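# Transfer an upright row of blocks into the tray

## Task

Carry the row of blocks into the tray so they stay standing on their edges and pressed face to face against each other; then open the grippers and pull the arms away.

## Robot and tools

Robot: two arms, left_arm and right_arm, each a six-joint arm with a parallel two-finger gripper. Their bases sit in the scene frame at (+0.030, +0.271, 0) m for left_arm and (-0.036, -0.333, 0) m for right_arm, each turned only slightly about z. The scene frame has its origin on the tabletop midway between the arms, +z up, +x reaching out over the table, and left_arm on the +y side. The names left and right do not refer to sides of any picture.

Gripper axes: the fingers extend along the gripper's own +z and close along its own y. The reported end_effector_position is the spot between the finger pads, roughly 1 cm short of the tips. A camera mount on each wrist adds bulk near the hand.

Command row: 14 numbers, each in [-1, 1], always all 14 even when one arm stays still. Order: left_arm dx, dy, dz, rx, ry, rz, opening, then right_arm dx, dy, dz, rx, ry, rz, opening. dx..rz are an offset, not a pose: a change from the gripper's measured pose at the start of the action (for a call's first action, the pose in the most recent result of this scene), expressed in that gripper's own axes. Scale: 1.0 equals 0.6 m of translation or 180 degrees of turn; rx, ry, rz form a single rotation vector. Opening is absolute, not an offset: +1 fully open (0.094 m), -1 closed. Optionally a row can carry 12 extra values from 0 to 1, joint stiffness multipliers, six for left_arm then six for right_arm in Joint positions order; they persist until rewritten.

execute_actions(actions): a list of actions; each action is a list of up to 15 rows, one row per 1/30 s step, and a short action keeps repeating its final row until 15 steps have passed. Every row in an action is measured from that action's start pose, not from the prior row. An empty list just reports state and images. Each step, the commanded pose is clipped to at most 70 mm and 16 degrees from the measured pose, so big offsets take several actions; after an action the arm only continues to the last clipped pose. When position and orientation conflict, position wins.

move(target, speed, blocking): target is one 14-number row (offsets from the last reported pose, openings absolute). Each gripper travels a straight line toward its goal; both paths finish together, lasting 0.5 to 10 s (cut off at 10 s). speed is in m/s, 0.002 to 0.5, default 0.25; rotation is capped at double that number in rad/s. The paths ignore obstacles and the other arm, and the gripper can lag, wander or overshoot speed, mostly near full reach. Faster moves and targets set deeper past a contact hit and press harder. Openings are sent at the start. With blocking=false you get a result after 0.5 s; then use wait(0) to check, and no further rows or moves are accepted until it ends (or call stop). The move: line reports the ending (done, off_target, moving, held, fault), any limits (paced = pose clipped; held = a check blocked steps, after which the arm may jump fast), and each gripper's distance from its goal.

wait(seconds): 0 to 10; lets time run with the last commands held; returns early if a running move ends. stop(): brakes a running move; it needs stopping distance, and fingers keep moving. zoom_image(camera, region): camera is cam_high, cam_left_wrist or cam_right_wrist (all 504x504); region [x0, y0, x1, y1] in pixels from the top-left corner, no larger than 504 by 504. read_manual(section): only returns licence text. finished_scene(scene): pass the current scene's number once the blocks are in place and stable; irreversible.

Results: the state line gives each gripper's position (m) and quat_wxyz in the scene frame; printed positions may be off, more at long reach. Hand target lines show where the controller is driving each gripper. grip_measured uses the same scale as the commanded opening; the last Joint positions value is the opening in metres. Readings may be off by about 1 mm per gripper. Step readings list positions at some steps; HELD with an arm label marks blocked steps. A pose unreachable line means the clearance check altered that arm's command. Torques include offsets, friction and noise. MOTOR HOT warns from 75 °C; at 90 °C that arm halts for 10 s, and at 100 °C it goes limp and drops. FAULT lines report stops.

Holding: arms tend to settle a centimetre or more low, and repeated zero offsets let them sag further. To keep an arm still, first send the offset that returns it to its wanted pose, then zeros, raising the aim if it still droops. To grip, command about 0.03 below grip_measured; less for a gentler hold. Pads push about 50 to 62 N and can spike at first contact; very thin parts are held more weakly. Occasional brief tugs or pushes on objects may happen.

Avoid: blocks falling over, slipping, being dropped or leaving the table; slamming or shoving hard; the two arms colliding or pressing together. Joint limits (rad): waist -2.618 to 3.054, shoulder 0 to 3.142, elbow 0 to 3.142, wrist pitch -1.571 to 1.571, wrist yaw -1.571 to 1.571, wrist roll -2.094 to 2.094; the elbow cannot fully straighten. Smooth, low-effort, quick motion is preferred.

Each tool is called by a JSON object that holds its "api" and its "payload", one argument or row to a line.

## Session

{"api": "execute_actions", "payload": {
  "actions": []
}}

Scene clock: 0.00 s.
left_arm: end_effector_position=(+0.3653, +0.2872, +0.2364) grip_measured=+1.000 end_effector_quat_wxyz=(+0.593, -0.247, +0.750, +0.156) | right_arm: end_effector_position=(+0.5864, -0.3765, +0.1557) grip_measured=+1.000 end_effector_quat_wxyz=(+0.603, +0.454, +0.579, -0.307)
Joint positions: left_arm=[-0.373  1.065  0.664 -0.021 -0.923 -0.405  0.094] | right_arm=[0.126 2.616 2.155 0.101 1.33  0.545 0.094]
Joint velocities: left_arm=[ 0.012 -0.002  0.002  0.037  0.037 -0.007  0.   ] | right_arm=[ 0.007 -0.012 -0.017  0.022 -0.066  0.051  0.   ]
Joint torques (N m, as the arm reports them, + toward a larger angle): no reading
Hand target (left_arm): +0.365, +0.288, +0.245; +0.602, -0.254, +0.742, +0.151
Hand target (right_arm): +0.586, -0.377, +0.167; +0.607, +0.458, +0.574, -0.304
Joint stiffness scale: left_arm=[1. 1. 1. 1. 1. 1.] | right_arm=[1. 1. 1. 1. 1. 1.]

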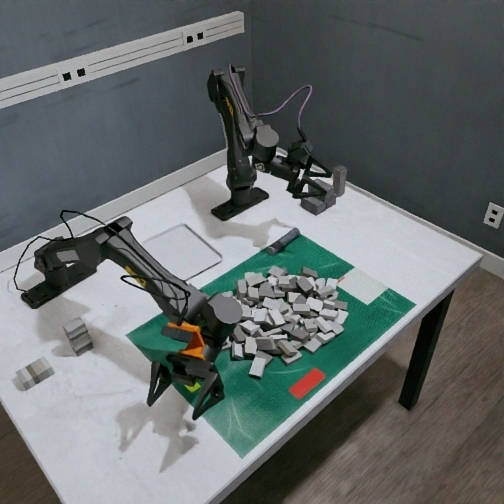

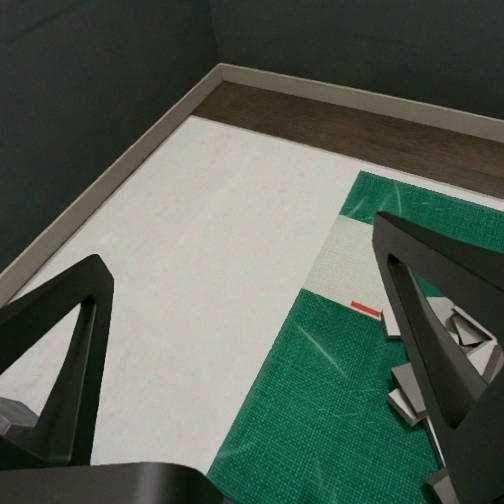

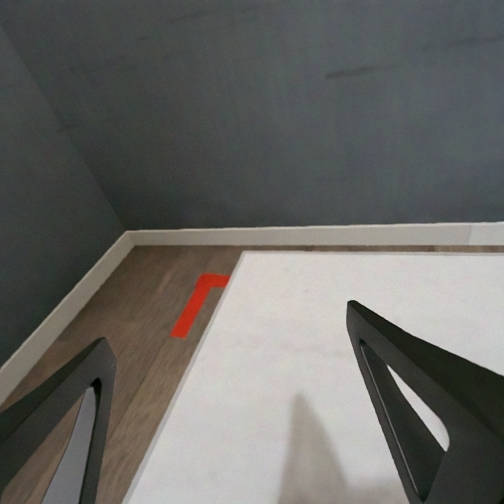

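{"api": "zoom_image", "payload": {
  "camera": "cam_high",
  "region": [0, 200, 250, 420]
}}

{"api": "zoom_image", "payload": {
  "camera": "cam_high",
  "region": [200, 130, 400, 290]
}}

Region (0, 200, 250, 420) of cam_high's 504x504 image, scaled by 2.016, with more detail than that image has; it fills the top 444 rows of this view, and the rest is white.

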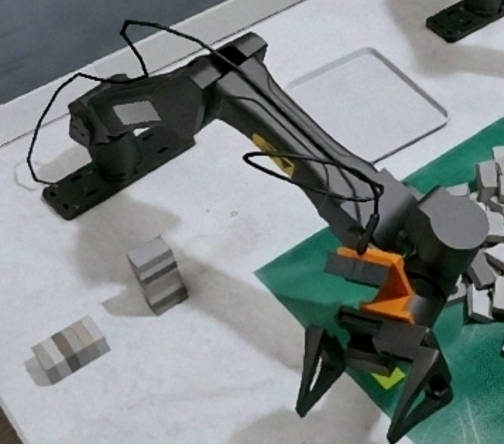

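Region (200, 130, 400, 290) of cam_high's 504x504 image, scaled by 2.520, with more detail than that image has; it fills the top 403 rows of this view, and the rest is white.

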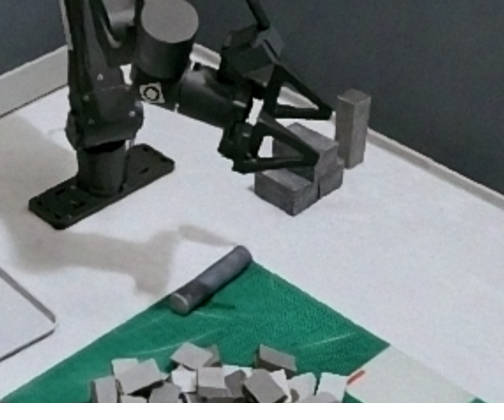

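{"api": "move", "payload": {
  "target": [0,0,0,0,0,0,1,-0.196,-0.643,-0.092,-0.229,0.449,-0.338,1]
}}

Scene clock: 13.93 s.
left_arm: end_effector_position=(+0.3654, +0.2871, +0.2363) grip_measured=+1.000 end_effector_quat_wxyz=(+0.593, -0.247, +0.750, +0.155) | right_arm: end_effector_position=(+0.2096, -0.5023, +0.2055) grip_measured=+1.000 end_effector_quat_wxyz=(+0.027, +0.009, +0.999, -0.028)
Joint positions: left_arm=[-0.373  1.065  0.664 -0.021 -0.922 -0.405  0.094] | right_arm=[-0.68   1.638  1.684 -1.541  0.017 -0.579  0.094]
Joint velocities: left_arm=[-0.002  0.007  0.032 -0.066  0.007  0.007  0.   ] | right_arm=[-0.007  0.007 -0.007 -0.022 -0.022 -0.007  0.   ]
Joint torques (N m, as the arm reports them, + toward a larger angle): left_arm=[-0.06 -2.49  7.25  1.29 -0.22 -0.01] | right_arm=[-0.72 -7.24  7.51  0.25 -0.03 -0.11]
Hand target (left_arm): +0.365, +0.287, +0.236; +0.593, -0.247, +0.750, +0.156
Hand target (right_arm): +0.204, -0.500, +0.212; +0.032, +0.008, +0.999, -0.028
Off the commanded pose (left_arm): 0.000 m, 0 deg.
Off the commanded pose (right_arm): 0.010 m, 5 deg.
Joint stiffness scale: left_arm=[1. 1. 1. 1. 1. 1.] | right_arm=[1. 1. 1. 1. 1. 1.]
joint sent to its limit (right arm) — the command would take joint 4 (wrist pitch) past its lower limit, so that joint was sent only as far as its limit.
move: off_target (right_arm)

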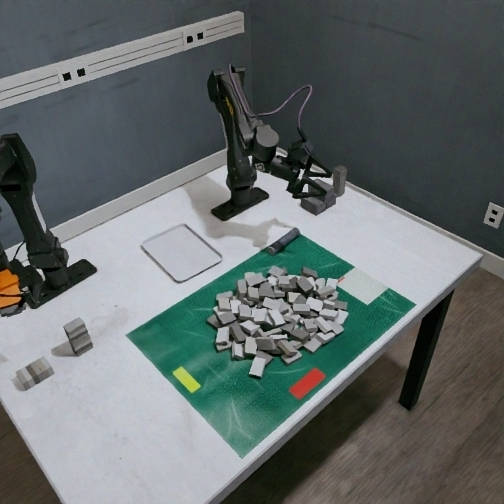

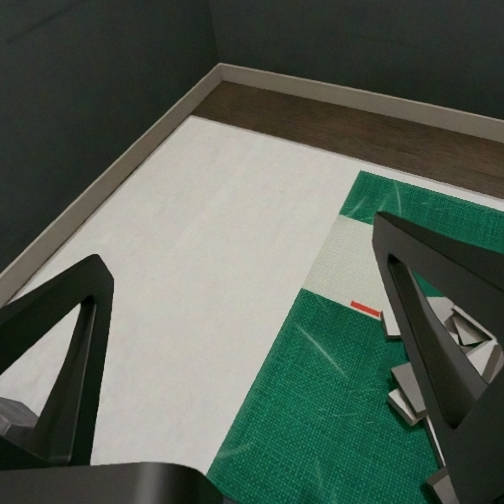

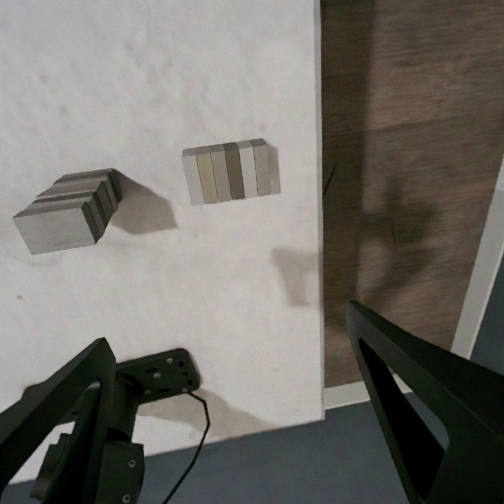

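{"api": "move", "payload": {
  "target": [0,0,0,0,0,0,1,-0.1,0,0.133,0,0,0,1]
}}

Scene clock: 17.80 s.
left_arm: end_effector_position=(+0.3654, +0.2870, +0.2363) grip_measured=+1.000 end_effector_quat_wxyz=(+0.593, -0.247, +0.750, +0.155) | right_arm: end_effector_position=(+0.2696, -0.5067, +0.1244) grip_measured=+1.000 end_effector_quat_wxyz=(+0.016, +0.008, +1.000, -0.019)
Joint positions: left_arm=[-0.373  1.065  0.664 -0.021 -0.921 -0.405  0.094] | right_arm=[-0.594  1.832  1.588 -1.28   0.018 -0.494  0.094]
Joint velocities: left_arm=[-0.007  0.007 -0.017 -0.022 -0.066  0.022  0.   ] | right_arm=[ 0.012 -0.007  0.017  0.051  0.007 -0.022  0.   ]
Joint torques (N m, as the arm reports them, + toward a larger angle): left_arm=[ 0.01 -2.48  7.16  1.26 -0.21 -0.01] | right_arm=[ 0.72 -8.64  6.67  0.59  0.12  0.07]
Hand target (left_arm): +0.365, +0.287, +0.236; +0.593, -0.247, +0.750, +0.155
Hand target (right_arm): +0.273, -0.507, +0.128; +0.027, +0.009, +0.999, -0.027
Off the commanded pose (left_arm): 0.000 m, 0 deg.
Off the commanded pose (right_arm): 0.006 m, 2 deg.
Joint stiffness scale: left_arm=[1. 1. 1. 1. 1. 1.] | right_arm=[1. 1. 1. 1. 1. 1.]
move: done

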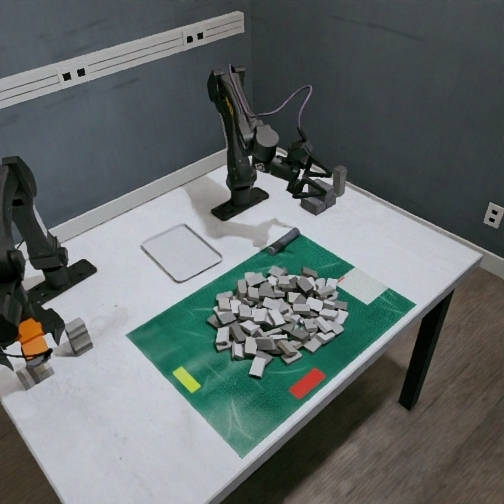

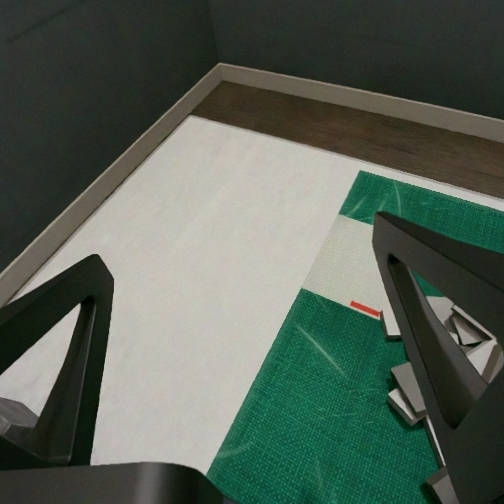

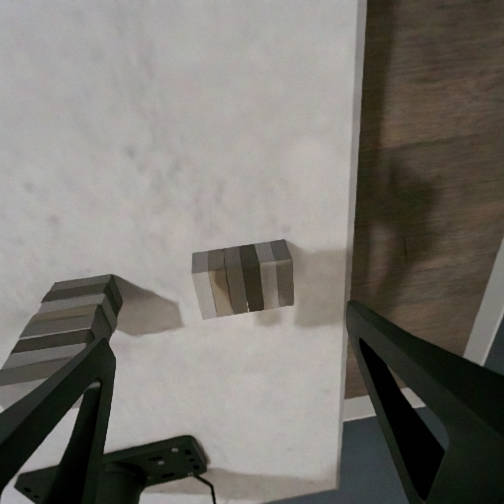

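{"api": "move", "payload": {
  "target": [0,0,0,0,0,0,1,-0.06,-0.008,0.08,0,0,0,1],
  "speed": 0.1
}}

Scene clock: 20.13 s.
left_arm: end_effector_position=(+0.3655, +0.2869, +0.2362) grip_measured=+1.000 end_effector_quat_wxyz=(+0.593, -0.246, +0.750, +0.155) | right_arm: end_effector_position=(+0.2960, -0.5114, +0.0715) grip_measured=+1.000 end_effector_quat_wxyz=(-0.002, +0.009, +1.000, -0.009)
Joint positions: left_arm=[-0.373  1.065  0.664 -0.021 -0.921 -0.405  0.094] | right_arm=[-0.571  1.988  1.588 -1.166  0.018 -0.47   0.094]
Joint velocities: left_arm=[ 0.007 -0.007 -0.002  0.022  0.022 -0.007  0.   ] | right_arm=[-0.007 -0.002  0.002  0.007  0.051  0.022  0.   ]
Joint torques (N m, as the arm reports them, + toward a larger angle): left_arm=[-0.02 -2.52  7.22  1.31 -0.21  0.03] | right_arm=[ 0.85 -8.83  8.97  0.51  0.06  0.05]
Hand target (left_arm): +0.365, +0.287, +0.236; +0.593, -0.246, +0.750, +0.155
Hand target (right_arm): +0.306, -0.513, +0.077; +0.016, +0.008, +1.000, -0.019
Off the commanded pose (left_arm): 0.000 m, 0 deg.
Off the commanded pose (right_arm): 0.013 m, 2 deg.
Joint stiffness scale: left_arm=[1. 1. 1. 1. 1. 1.] | right_arm=[1. 1. 1. 1. 1. 1.]
move: off_target (right_arm)

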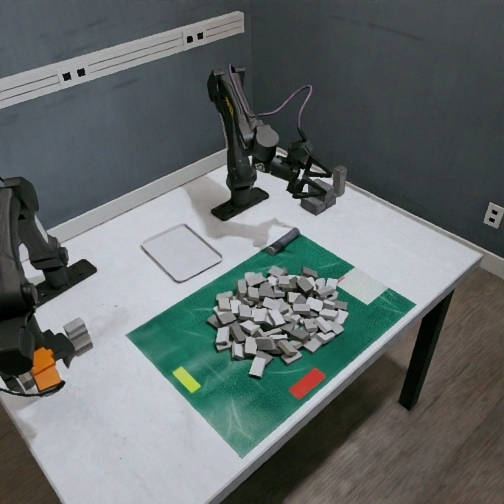

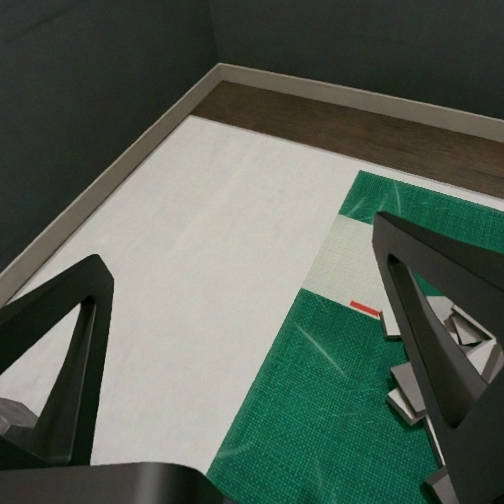

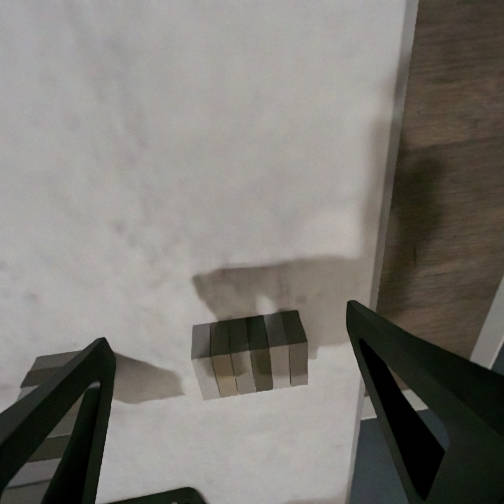

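{"api": "move", "payload": {
  "target": [0,0,0,0,0,0,1,0,-0.018,0.04,0,0,-0.033,1],
  "speed": 0.05
}}

Scene clock: 23.50 s.
left_arm: end_effector_position=(+0.3655, +0.2867, +0.2362) grip_measured=+1.000 end_effector_quat_wxyz=(+0.593, -0.246, +0.751, +0.155) | right_arm: end_effector_position=(+0.2974, -0.5199, +0.0527) grip_measured=+1.000 end_effector_quat_wxyz=(-0.003, -0.043, +0.999, -0.009)
Joint positions: left_arm=[-0.373  1.065  0.664 -0.021 -0.92  -0.405  0.094] | right_arm=[-0.589  2.023  1.563 -1.106  0.018 -0.59   0.094]
Joint velocities: left_arm=[ 0.002 -0.007 -0.007 -0.007 -0.066 -0.022  0.   ] | right_arm=[-0.012  0.002 -0.007 -0.037 -0.066  0.007  0.   ]
Joint torques (N m, as the arm reports them, + toward a larger angle): left_arm=[-0.21 -2.42  7.3   1.29 -0.2  -0.02] | right_arm=[-1.01 -8.74  5.8   0.48  0.08 -0.13]
Hand target (left_arm): +0.365, +0.287, +0.236; +0.593, -0.246, +0.750, +0.155
Hand target (right_arm): +0.295, -0.523, +0.048; -0.002, -0.043, +0.999, -0.009
Off the commanded pose (left_arm): 0.000 m, 0 deg.
Off the commanded pose (right_arm): 0.006 m, 0 deg.
Joint stiffness scale: left_arm=[1. 1. 1. 1. 1. 1.] | right_arm=[1. 1. 1. 1. 1. 1.]
move: done

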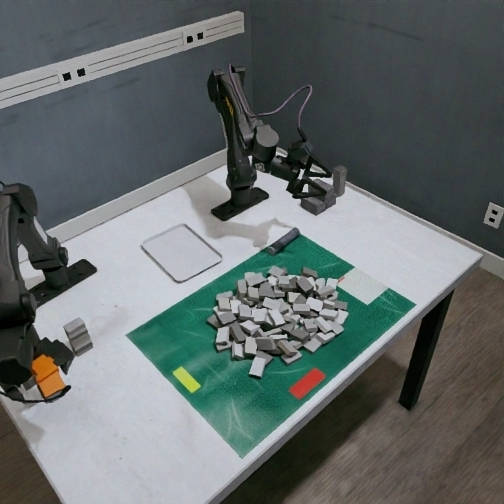

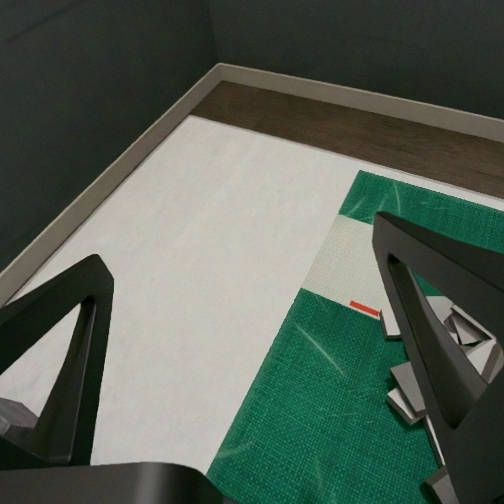

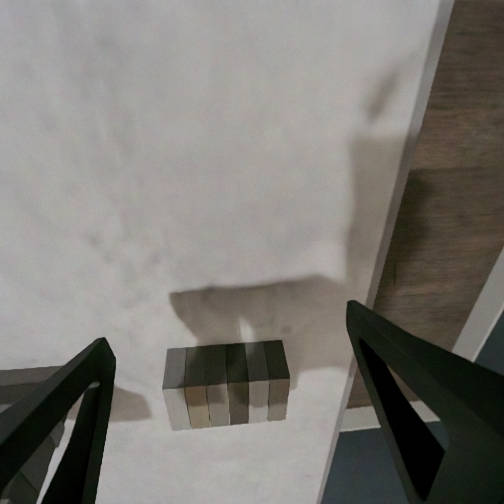

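{"api": "move", "payload": {
  "target": [0,0,0,0,0,0,1,0,0,0.05,0,0,0,1],
  "speed": 0.04
}}

Scene clock: 25.97 s.
left_arm: end_effector_position=(+0.3656, +0.2867, +0.2362) grip_measured=+1.000 end_effector_quat_wxyz=(+0.593, -0.246, +0.751, +0.154) | right_arm: end_effector_position=(+0.2981, -0.5203, +0.0280) grip_measured=+1.000 end_effector_quat_wxyz=(-0.003, -0.044, +0.999, -0.009)
Joint positions: left_arm=[-0.373  1.065  0.664 -0.021 -0.919 -0.405  0.094] | right_arm=[-0.589  2.051  1.503 -1.018  0.018 -0.593  0.094]
Joint velocities: left_arm=[ 0.002 -0.002 -0.007 -0.022  0.022 -0.022  0.   ] | right_arm=[-0.007  0.007 -0.007 -0.007 -0.007  0.037  0.   ]
Joint torques (N m, as the arm reports them, + toward a larger angle): left_arm=[ 0.01 -2.39  7.23  1.27 -0.19  0.  ] | right_arm=[-0.19 -8.77  5.66  0.49  0.08 -0.02]
Hand target (left_arm): +0.366, +0.287, +0.236; +0.593, -0.246, +0.751, +0.155
Hand target (right_arm): +0.297, -0.521, +0.023; -0.003, -0.043, +0.999, -0.009
Off the commanded pose (left_arm): 0.000 m, 0 deg.
Off the commanded pose (right_arm): 0.005 m, 0 deg.
Joint stiffness scale: left_arm=[1. 1. 1. 1. 1. 1.] | right_arm=[1. 1. 1. 1. 1. 1.]
move: done

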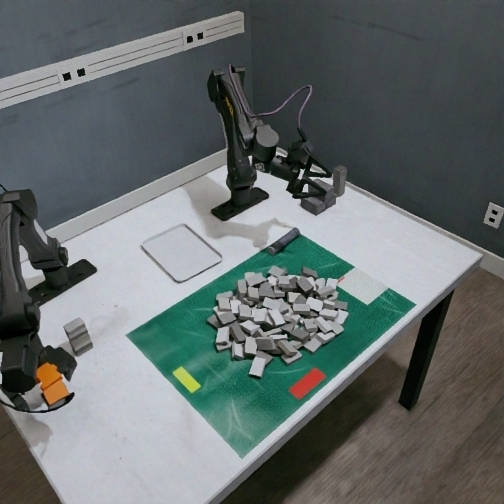

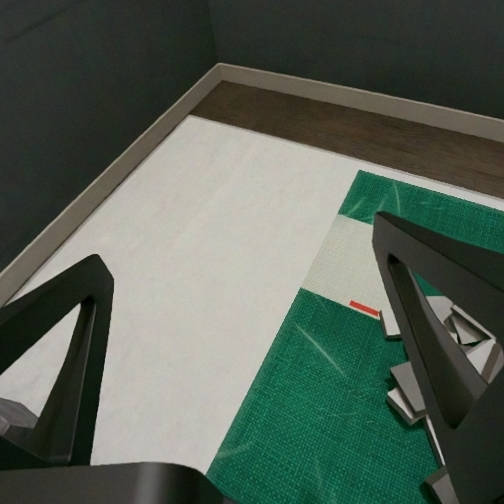

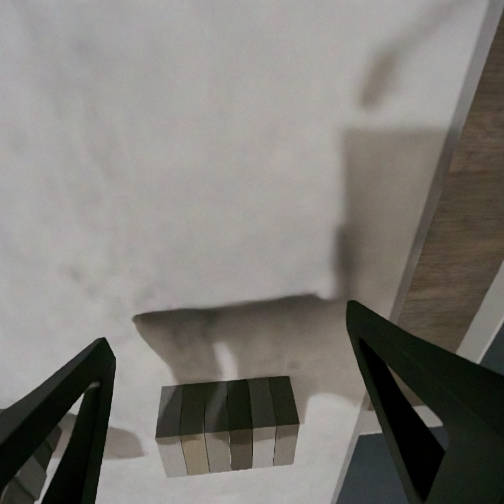

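{"api": "move", "payload": {
  "target": [0,0,0,0,0,0,1,0.04,0,0.02,0,0,0,1],
  "speed": 0.04
}}

Scene clock: 28.40 s.
left_arm: end_effector_position=(+0.3656, +0.2866, +0.2361) grip_measured=+1.000 end_effector_quat_wxyz=(+0.593, -0.246, +0.751, +0.154) | right_arm: end_effector_position=(+0.2737, -0.5193, +0.0121) grip_measured=+1.000 end_effector_quat_wxyz=(-0.016, -0.044, +0.999, -0.000)
Joint positions: left_arm=[-0.373  1.065  0.664 -0.021 -0.919 -0.405  0.094] | right_arm=[-0.619  2.022  1.393 -0.968  0.018 -0.623  0.094]
Joint velocities: left_arm=[ 0.002 -0.007 -0.002  0.007 -0.037  0.037  0.   ] | right_arm=[ 0.002  0.002  0.002  0.051 -0.051 -0.007  0.   ]
Joint torques (N m, as the arm reports them, + toward a larger angle): left_arm=[ 0.03 -2.51  7.18  1.29 -0.21  0.02] | right_arm=[ -0.92 -10.35   5.35   0.42   0.07  -0.12]
Hand target (left_arm): +0.366, +0.287, +0.236; +0.593, -0.246, +0.751, +0.154
Hand target (right_arm): +0.274, -0.523, +0.017; -0.003, -0.044, +0.999, -0.009
Off the commanded pose (left_arm): 0.000 m, 0 deg.
Off the commanded pose (right_arm): 0.005 m, 2 deg.
Joint stiffness scale: left_arm=[1. 1. 1. 1. 1. 1.] | right_arm=[1. 1. 1. 1. 1. 1.]
move: done

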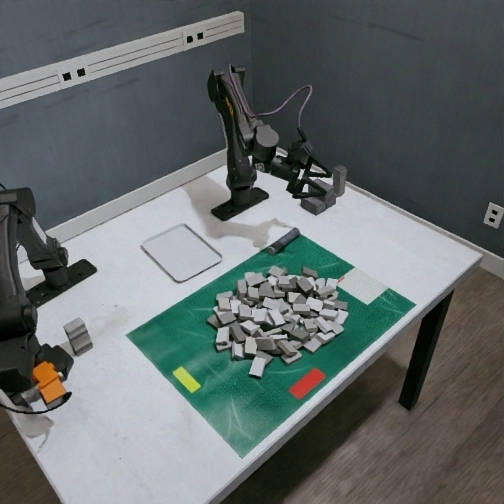

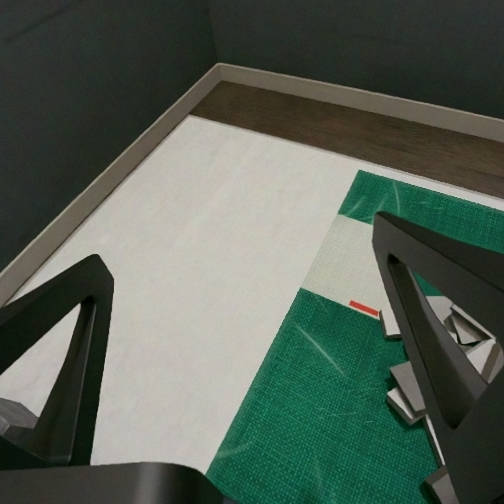

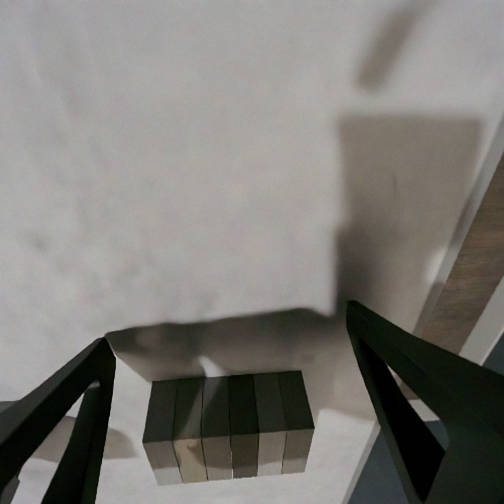

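{"api": "move", "payload": {
  "target": [0,0,0,0,0,0,1,0.032,0,-0.008,0,0,0,1],
  "speed": 0.03
}}

{"api": "move", "payload": {
  "target": [0,0,0,0,0,0,1,0,0,0,0,0,0,-0.2],
  "speed": 0.03
}}

Scene clock: 31.57 s.
left_arm: end_effector_position=(+0.3657, +0.2865, +0.2361) grip_measured=+1.000 end_effector_quat_wxyz=(+0.593, -0.246, +0.751, +0.154) | right_arm: end_effector_position=(+0.2609, -0.5211, +0.0137) grip_measured=+1.000 end_effector_quat_wxyz=(-0.017, -0.044, +0.999, +0.001)
Joint positions: left_arm=[-0.373  1.065  0.664 -0.021 -0.918 -0.405  0.094] | right_arm=[-0.642  1.988  1.349 -0.962  0.018 -0.646  0.094]
Joint velocities: left_arm=[ 0.002  0.012  0.002  0.022 -0.037  0.022  0.   ] | right_arm=[ 0.002 -0.012  0.012  0.037 -0.007 -0.081  0.   ]
Joint torques (N m, as the arm reports them, + toward a larger angle): left_arm=[ 0.09 -2.47  7.27  1.29 -0.23  0.01] | right_arm=[ -0.91 -10.     5.16   0.17   0.08  -0.12]
Hand target (left_arm): +0.366, +0.287, +0.236; +0.593, -0.246, +0.751, +0.154
Hand target (right_arm): +0.255, -0.521, +0.018; -0.016, -0.044, +0.999, -0.000
Off the commanded pose (left_arm): 0.000 m, 0 deg.
Off the commanded pose (right_arm): 0.007 m, 0 deg.
Joint stiffness scale: left_arm=[1. 1. 1. 1. 1. 1.] | right_arm=[1. 1. 1. 1. 1. 1.]
move: done

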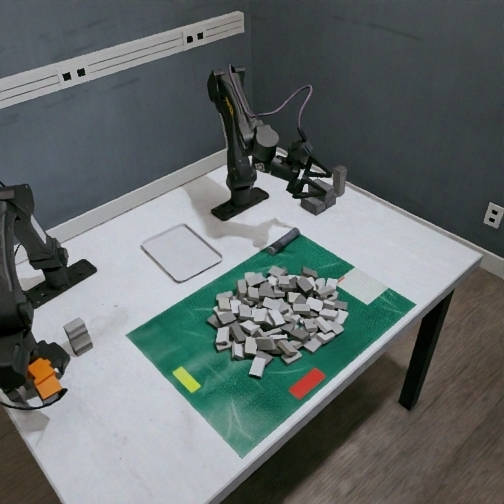

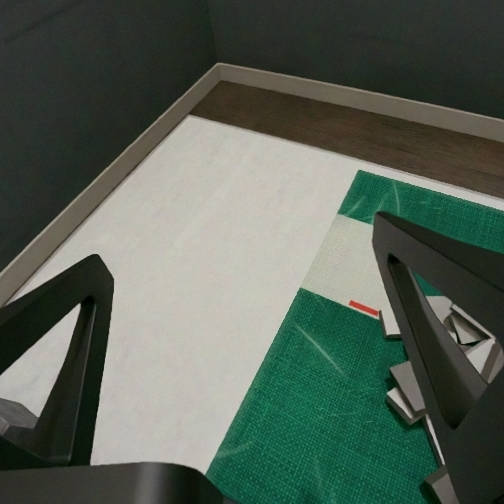

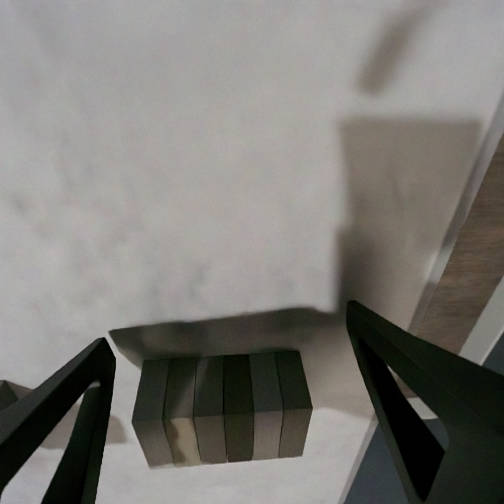

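Scene clock: 32.07 s.
left_arm: end_effector_position=(+0.3658, +0.2863, +0.2360) grip_measured=+1.000 end_effector_quat_wxyz=(+0.593, -0.245, +0.751, +0.154) | right_arm: end_effector_position=(+0.2609, -0.5211, +0.0137) grip_measured=-0.198 end_effector_quat_wxyz=(-0.017, -0.044, +0.999, +0.001)
Joint positions: left_arm=[-0.373  1.065  0.664 -0.021 -0.917 -0.405  0.094] | right_arm=[-0.642  1.988  1.349 -0.962  0.018 -0.646  0.038]
Joint velocities: left_arm=[-0.007  0.007 -0.027 -0.022 -0.051  0.066  0.   ] | right_arm=[ 0.012 -0.017  0.002 -0.007  0.007 -0.007 -0.   ]
Joint torques (N m, as the arm reports them, + toward a larger angle): left_arm=[ 0.03 -2.44  7.25  1.29 -0.21 -0.02] | right_arm=[ 0.   -8.31  7.04  0.2   0.06 -0.02]
Hand target (left_arm): +0.366, +0.286, +0.236; +0.593, -0.246, +0.751, +0.154
Hand target (right_arm): +0.261, -0.521, +0.014; -0.017, -0.044, +0.999, +0.001
Off the commanded pose (left_arm): 0.000 m, 0 deg.
Off the commanded pose (right_arm): 0.000 m, 0 deg.
Joint stiffness scale: left_arm=[1. 1. 1. 1. 1. 1.] | right_arm=[1. 1. 1. 1. 1. 1.]
move: done

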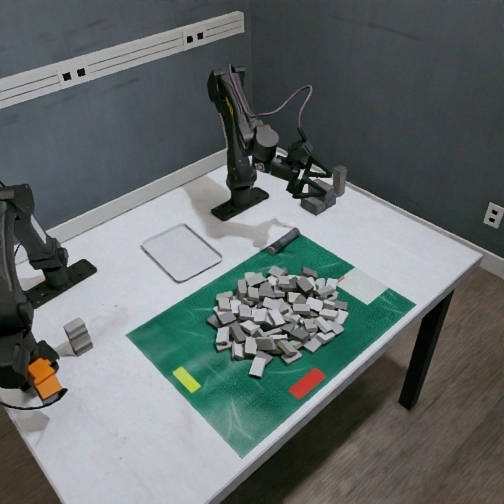

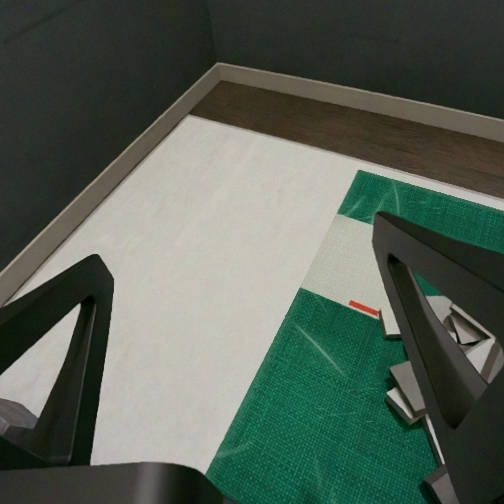

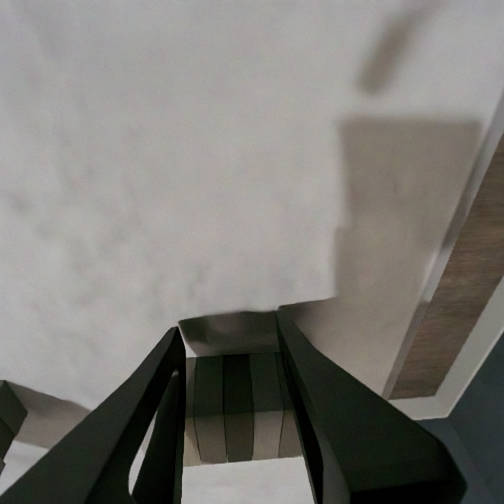

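{"api": "move", "payload": {
  "target": [0,0,0,0,0,0,1,0,0,-0.005,0,0,0,1]
}}

{"api": "move", "payload": {
  "target": [0,0,0,0,0,0,1,0.045,0,-0.005,0,0,0,1],
  "speed": 0.03
}}

{"api": "move", "payload": {
  "target": [0,0,0,0,0,0,1,0,0,0,0,0,0,-0.2]
}}

Scene clock: 35.83 s.
left_arm: end_effector_position=(+0.3658, +0.2863, +0.2360) grip_measured=+1.000 end_effector_quat_wxyz=(+0.593, -0.245, +0.751, +0.153) | right_arm: end_effector_position=(+0.2609, -0.5211, +0.0137) grip_measured=+1.000 end_effector_quat_wxyz=(-0.017, -0.044, +0.999, +0.001)
Joint positions: left_arm=[-0.373  1.065  0.664 -0.021 -0.917 -0.405  0.094] | right_arm=[-0.642  1.988  1.349 -0.962  0.018 -0.646  0.094]
Joint velocities: left_arm=[-0.012  0.017  0.002 -0.022  0.037 -0.051  0.   ] | right_arm=[ 0.002 -0.002  0.027 -0.081  0.081  0.007  0.   ]
Joint torques (N m, as the arm reports them, + toward a larger angle): left_arm=[-0.06 -2.44  7.29  1.32 -0.22  0.02] | right_arm=[ 0.03 -8.54  7.69  0.09  0.07 -0.01]
Hand target (left_arm): +0.366, +0.286, +0.236; +0.593, -0.246, +0.751, +0.154
Hand target (right_arm): +0.261, -0.521, +0.017; -0.017, -0.044, +0.999, +0.001
Off the commanded pose (left_arm): 0.000 m, 0 deg.
Off the commanded pose (right_arm): 0.003 m, 0 deg.
Joint stiffness scale: left_arm=[1. 1. 1. 1. 1. 1.] | right_arm=[1. 1. 1. 1. 1. 1.]
move: done

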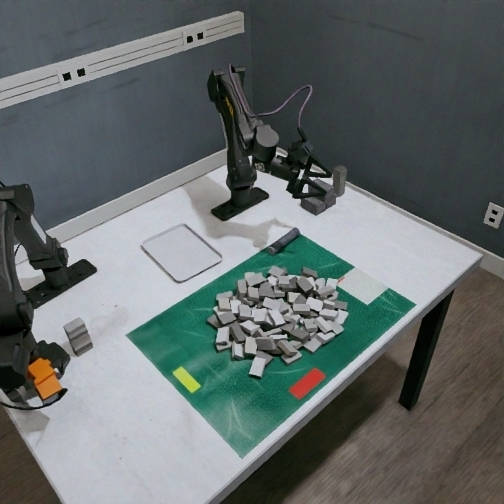

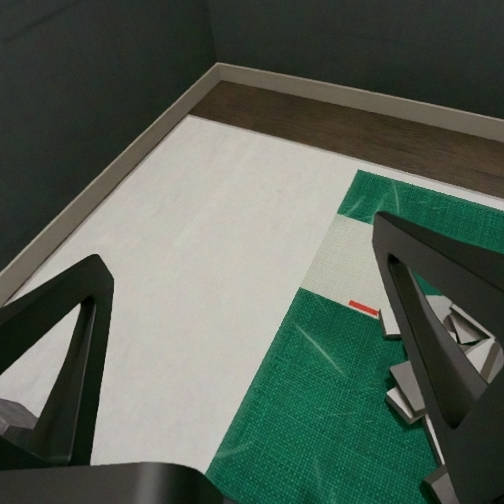

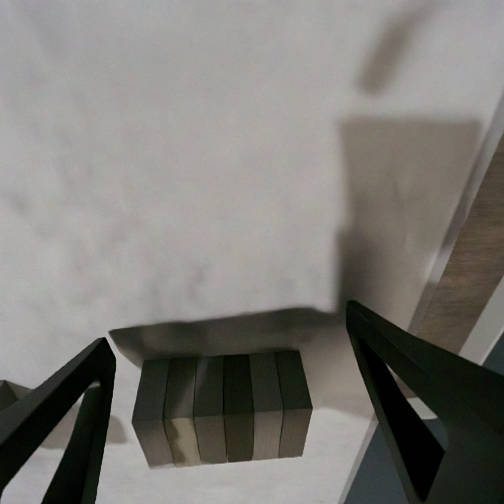

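Scene clock: 37.00 s.
left_arm: end_effector_position=(+0.3658, +0.2862, +0.2360) grip_measured=+1.000 end_effector_quat_wxyz=(+0.593, -0.245, +0.751, +0.153) | right_arm: end_effector_position=(+0.2370, -0.5219, +0.0146) grip_measured=+1.000 end_effector_quat_wxyz=(-0.025, -0.044, +0.999, +0.007)
Joint positions: left_arm=[-0.373  1.065  0.664 -0.021 -0.916 -0.405  0.094] | right_arm=[-0.682  1.935  1.276 -0.96   0.018 -0.687  0.094]
Joint velocities: left_arm=[ 0.002  0.012  0.007  0.007  0.037 -0.066  0.   ] | right_arm=[ 0.017 -0.007  0.007  0.007  0.11  -0.066  0.   ]
Joint torques (N m, as the arm reports them, + toward a larger angle): left_arm=[-0.04 -2.48  7.25  1.3  -0.19  0.01] | right_arm=[-0.94 -9.54  5.15  0.3   0.09 -0.1 ]
Hand target (left_arm): +0.366, +0.286, +0.236; +0.593, -0.245, +0.751, +0.153
Hand target (right_arm): +0.234, -0.524, +0.018; -0.018, -0.044, +0.999, +0.001
Off the commanded pose (left_arm): 0.000 m, 0 deg.
Off the commanded pose (right_arm): 0.004 m, 1 deg.
Joint stiffness scale: left_arm=[1. 1. 1. 1. 1. 1.] | right_arm=[1. 1. 1. 1. 1. 1.]
move: done

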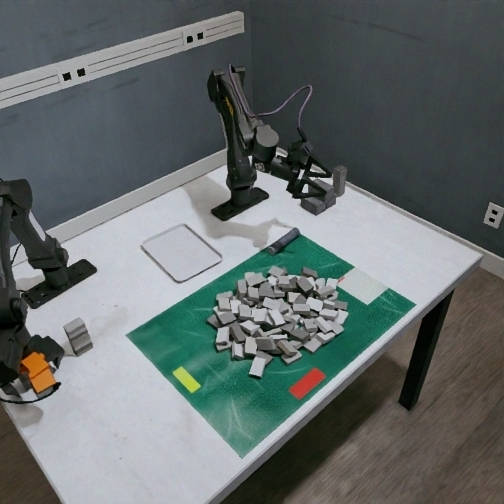

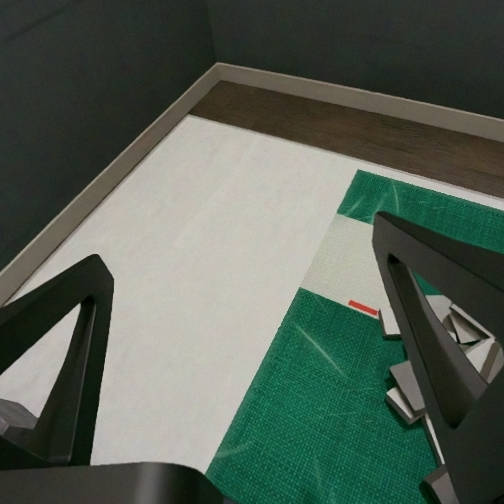

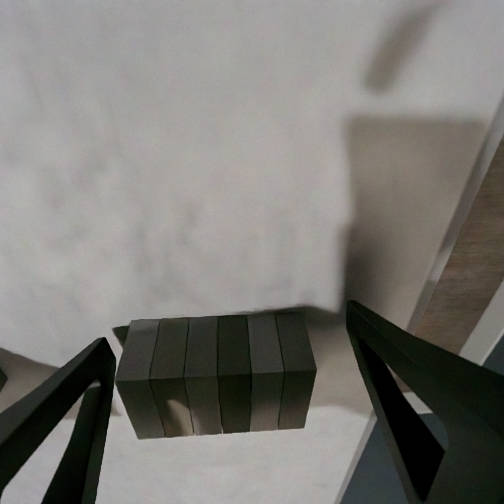

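Scene clock: 37.50 s.
left_arm: end_effector_position=(+0.3659, +0.2861, +0.2359) grip_measured=+1.000 end_effector_quat_wxyz=(+0.593, -0.245, +0.751, +0.153) | right_arm: end_effector_position=(+0.2366, -0.5209, +0.0145) grip_measured=+0.414 end_effector_quat_wxyz=(-0.025, -0.045, +0.999, +0.009)
Joint positions: left_arm=[-0.373  1.065  0.664 -0.021 -0.915 -0.405  0.094] | right_arm=[-0.682  1.935  1.276 -0.963  0.015 -0.687  0.066]
Joint velocities: left_arm=[-0.002 -0.002  0.007 -0.022  0.037  0.022  0.   ] | right_arm=[ 0.007 -0.022 -0.007 -0.066 -0.007  0.022 -0.001]
Joint torques (N m, as the arm reports them, + toward a larger angle): left_arm=[-0.17 -2.37  7.21  1.27 -0.18  0.01] | right_arm=[-0.08 -7.81  7.03  0.19  0.09 -0.03]
Hand target (left_arm): +0.366, +0.286, +0.236; +0.593, -0.245, +0.751, +0.153
Hand target (right_arm): +0.237, -0.522, +0.015; -0.025, -0.044, +0.999, +0.007
Off the commanded pose (left_arm): 0.000 m, 0 deg.
Off the commanded pose (right_arm): 0.001 m, 0 deg.
Joint stiffness scale: left_arm=[1. 1. 1. 1. 1. 1.] | right_arm=[1. 1. 1. 1. 1. 1.]
move: done

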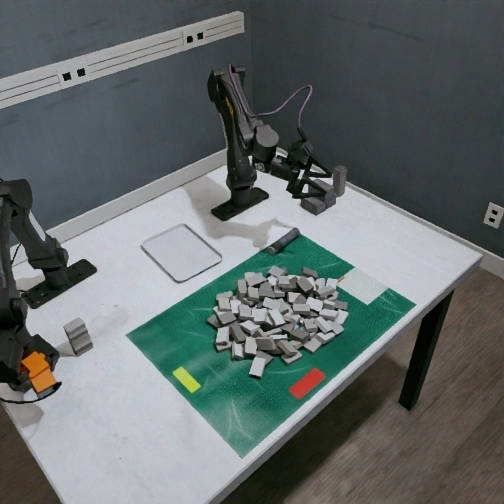

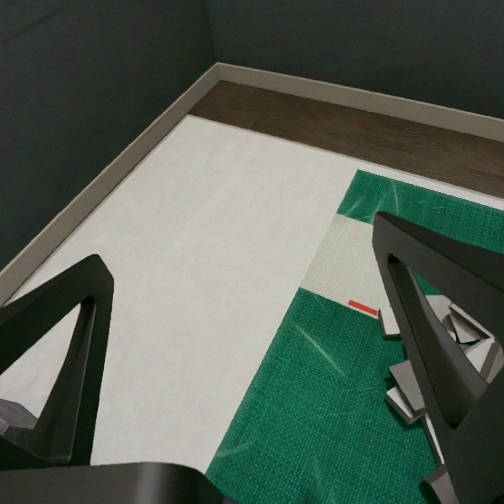

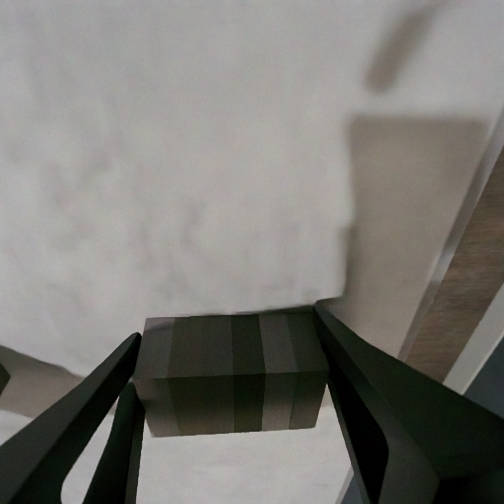

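{"api": "move", "payload": {
  "target": [0,0,0,0,0,0,1,0,0,-0.2,0,0,0,0.3],
  "speed": 0.08
}}

Scene clock: 41.07 s.
left_arm: end_effector_position=(+0.3660, +0.2859, +0.2359) grip_measured=+1.000 end_effector_quat_wxyz=(+0.593, -0.245, +0.752, +0.152) | right_arm: end_effector_position=(+0.2414, -0.5243, +0.1087) grip_measured=+0.414 end_effector_quat_wxyz=(-0.043, -0.045, +0.998, +0.023)
Joint positions: left_arm=[-0.373  1.065  0.664 -0.021 -0.914 -0.405  0.094] | right_arm=[-0.682  1.916  1.632 -1.383  0.015 -0.687  0.066]
Joint velocities: left_arm=[-0.002  0.002 -0.007  0.037  0.037 -0.051  0.   ] | right_arm=[ 0.012 -0.002 -0.007 -0.022 -0.037 -0.007 -0.   ]
Joint torques (N m, as the arm reports them, + toward a larger angle): left_arm=[-0.05 -2.51  7.25  1.28 -0.24  0.  ] | right_arm=[  0.82 -10.59  11.96  -0.45   0.05   0.05]
Hand target (left_arm): +0.366, +0.286, +0.236; +0.593, -0.245, +0.752, +0.153
Hand target (right_arm): +0.244, -0.523, +0.134; -0.025, -0.045, +0.999, +0.009
Off the commanded pose (left_arm): 0.000 m, 0 deg.
Off the commanded pose (right_arm): 0.026 m, 3 deg.
Joint stiffness scale: left_arm=[1. 1. 1. 1. 1. 1.] | right_arm=[1. 1. 1. 1. 1. 1.]
move: off_target (right_arm)

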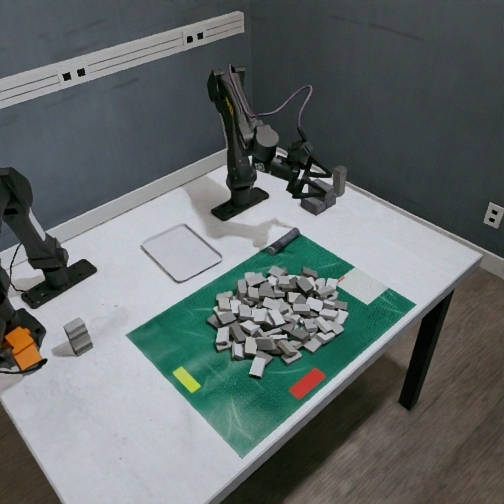

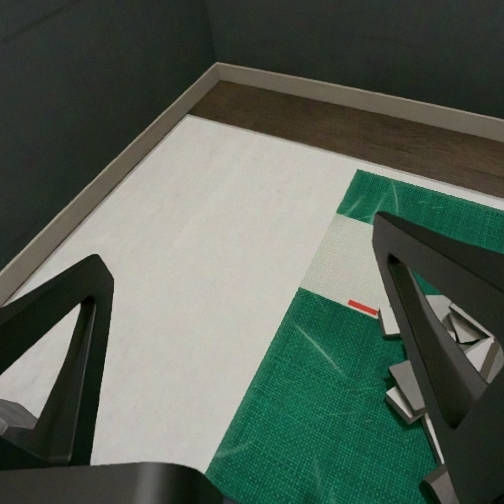

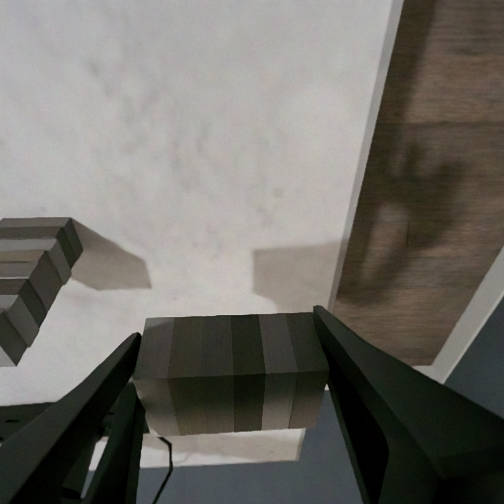

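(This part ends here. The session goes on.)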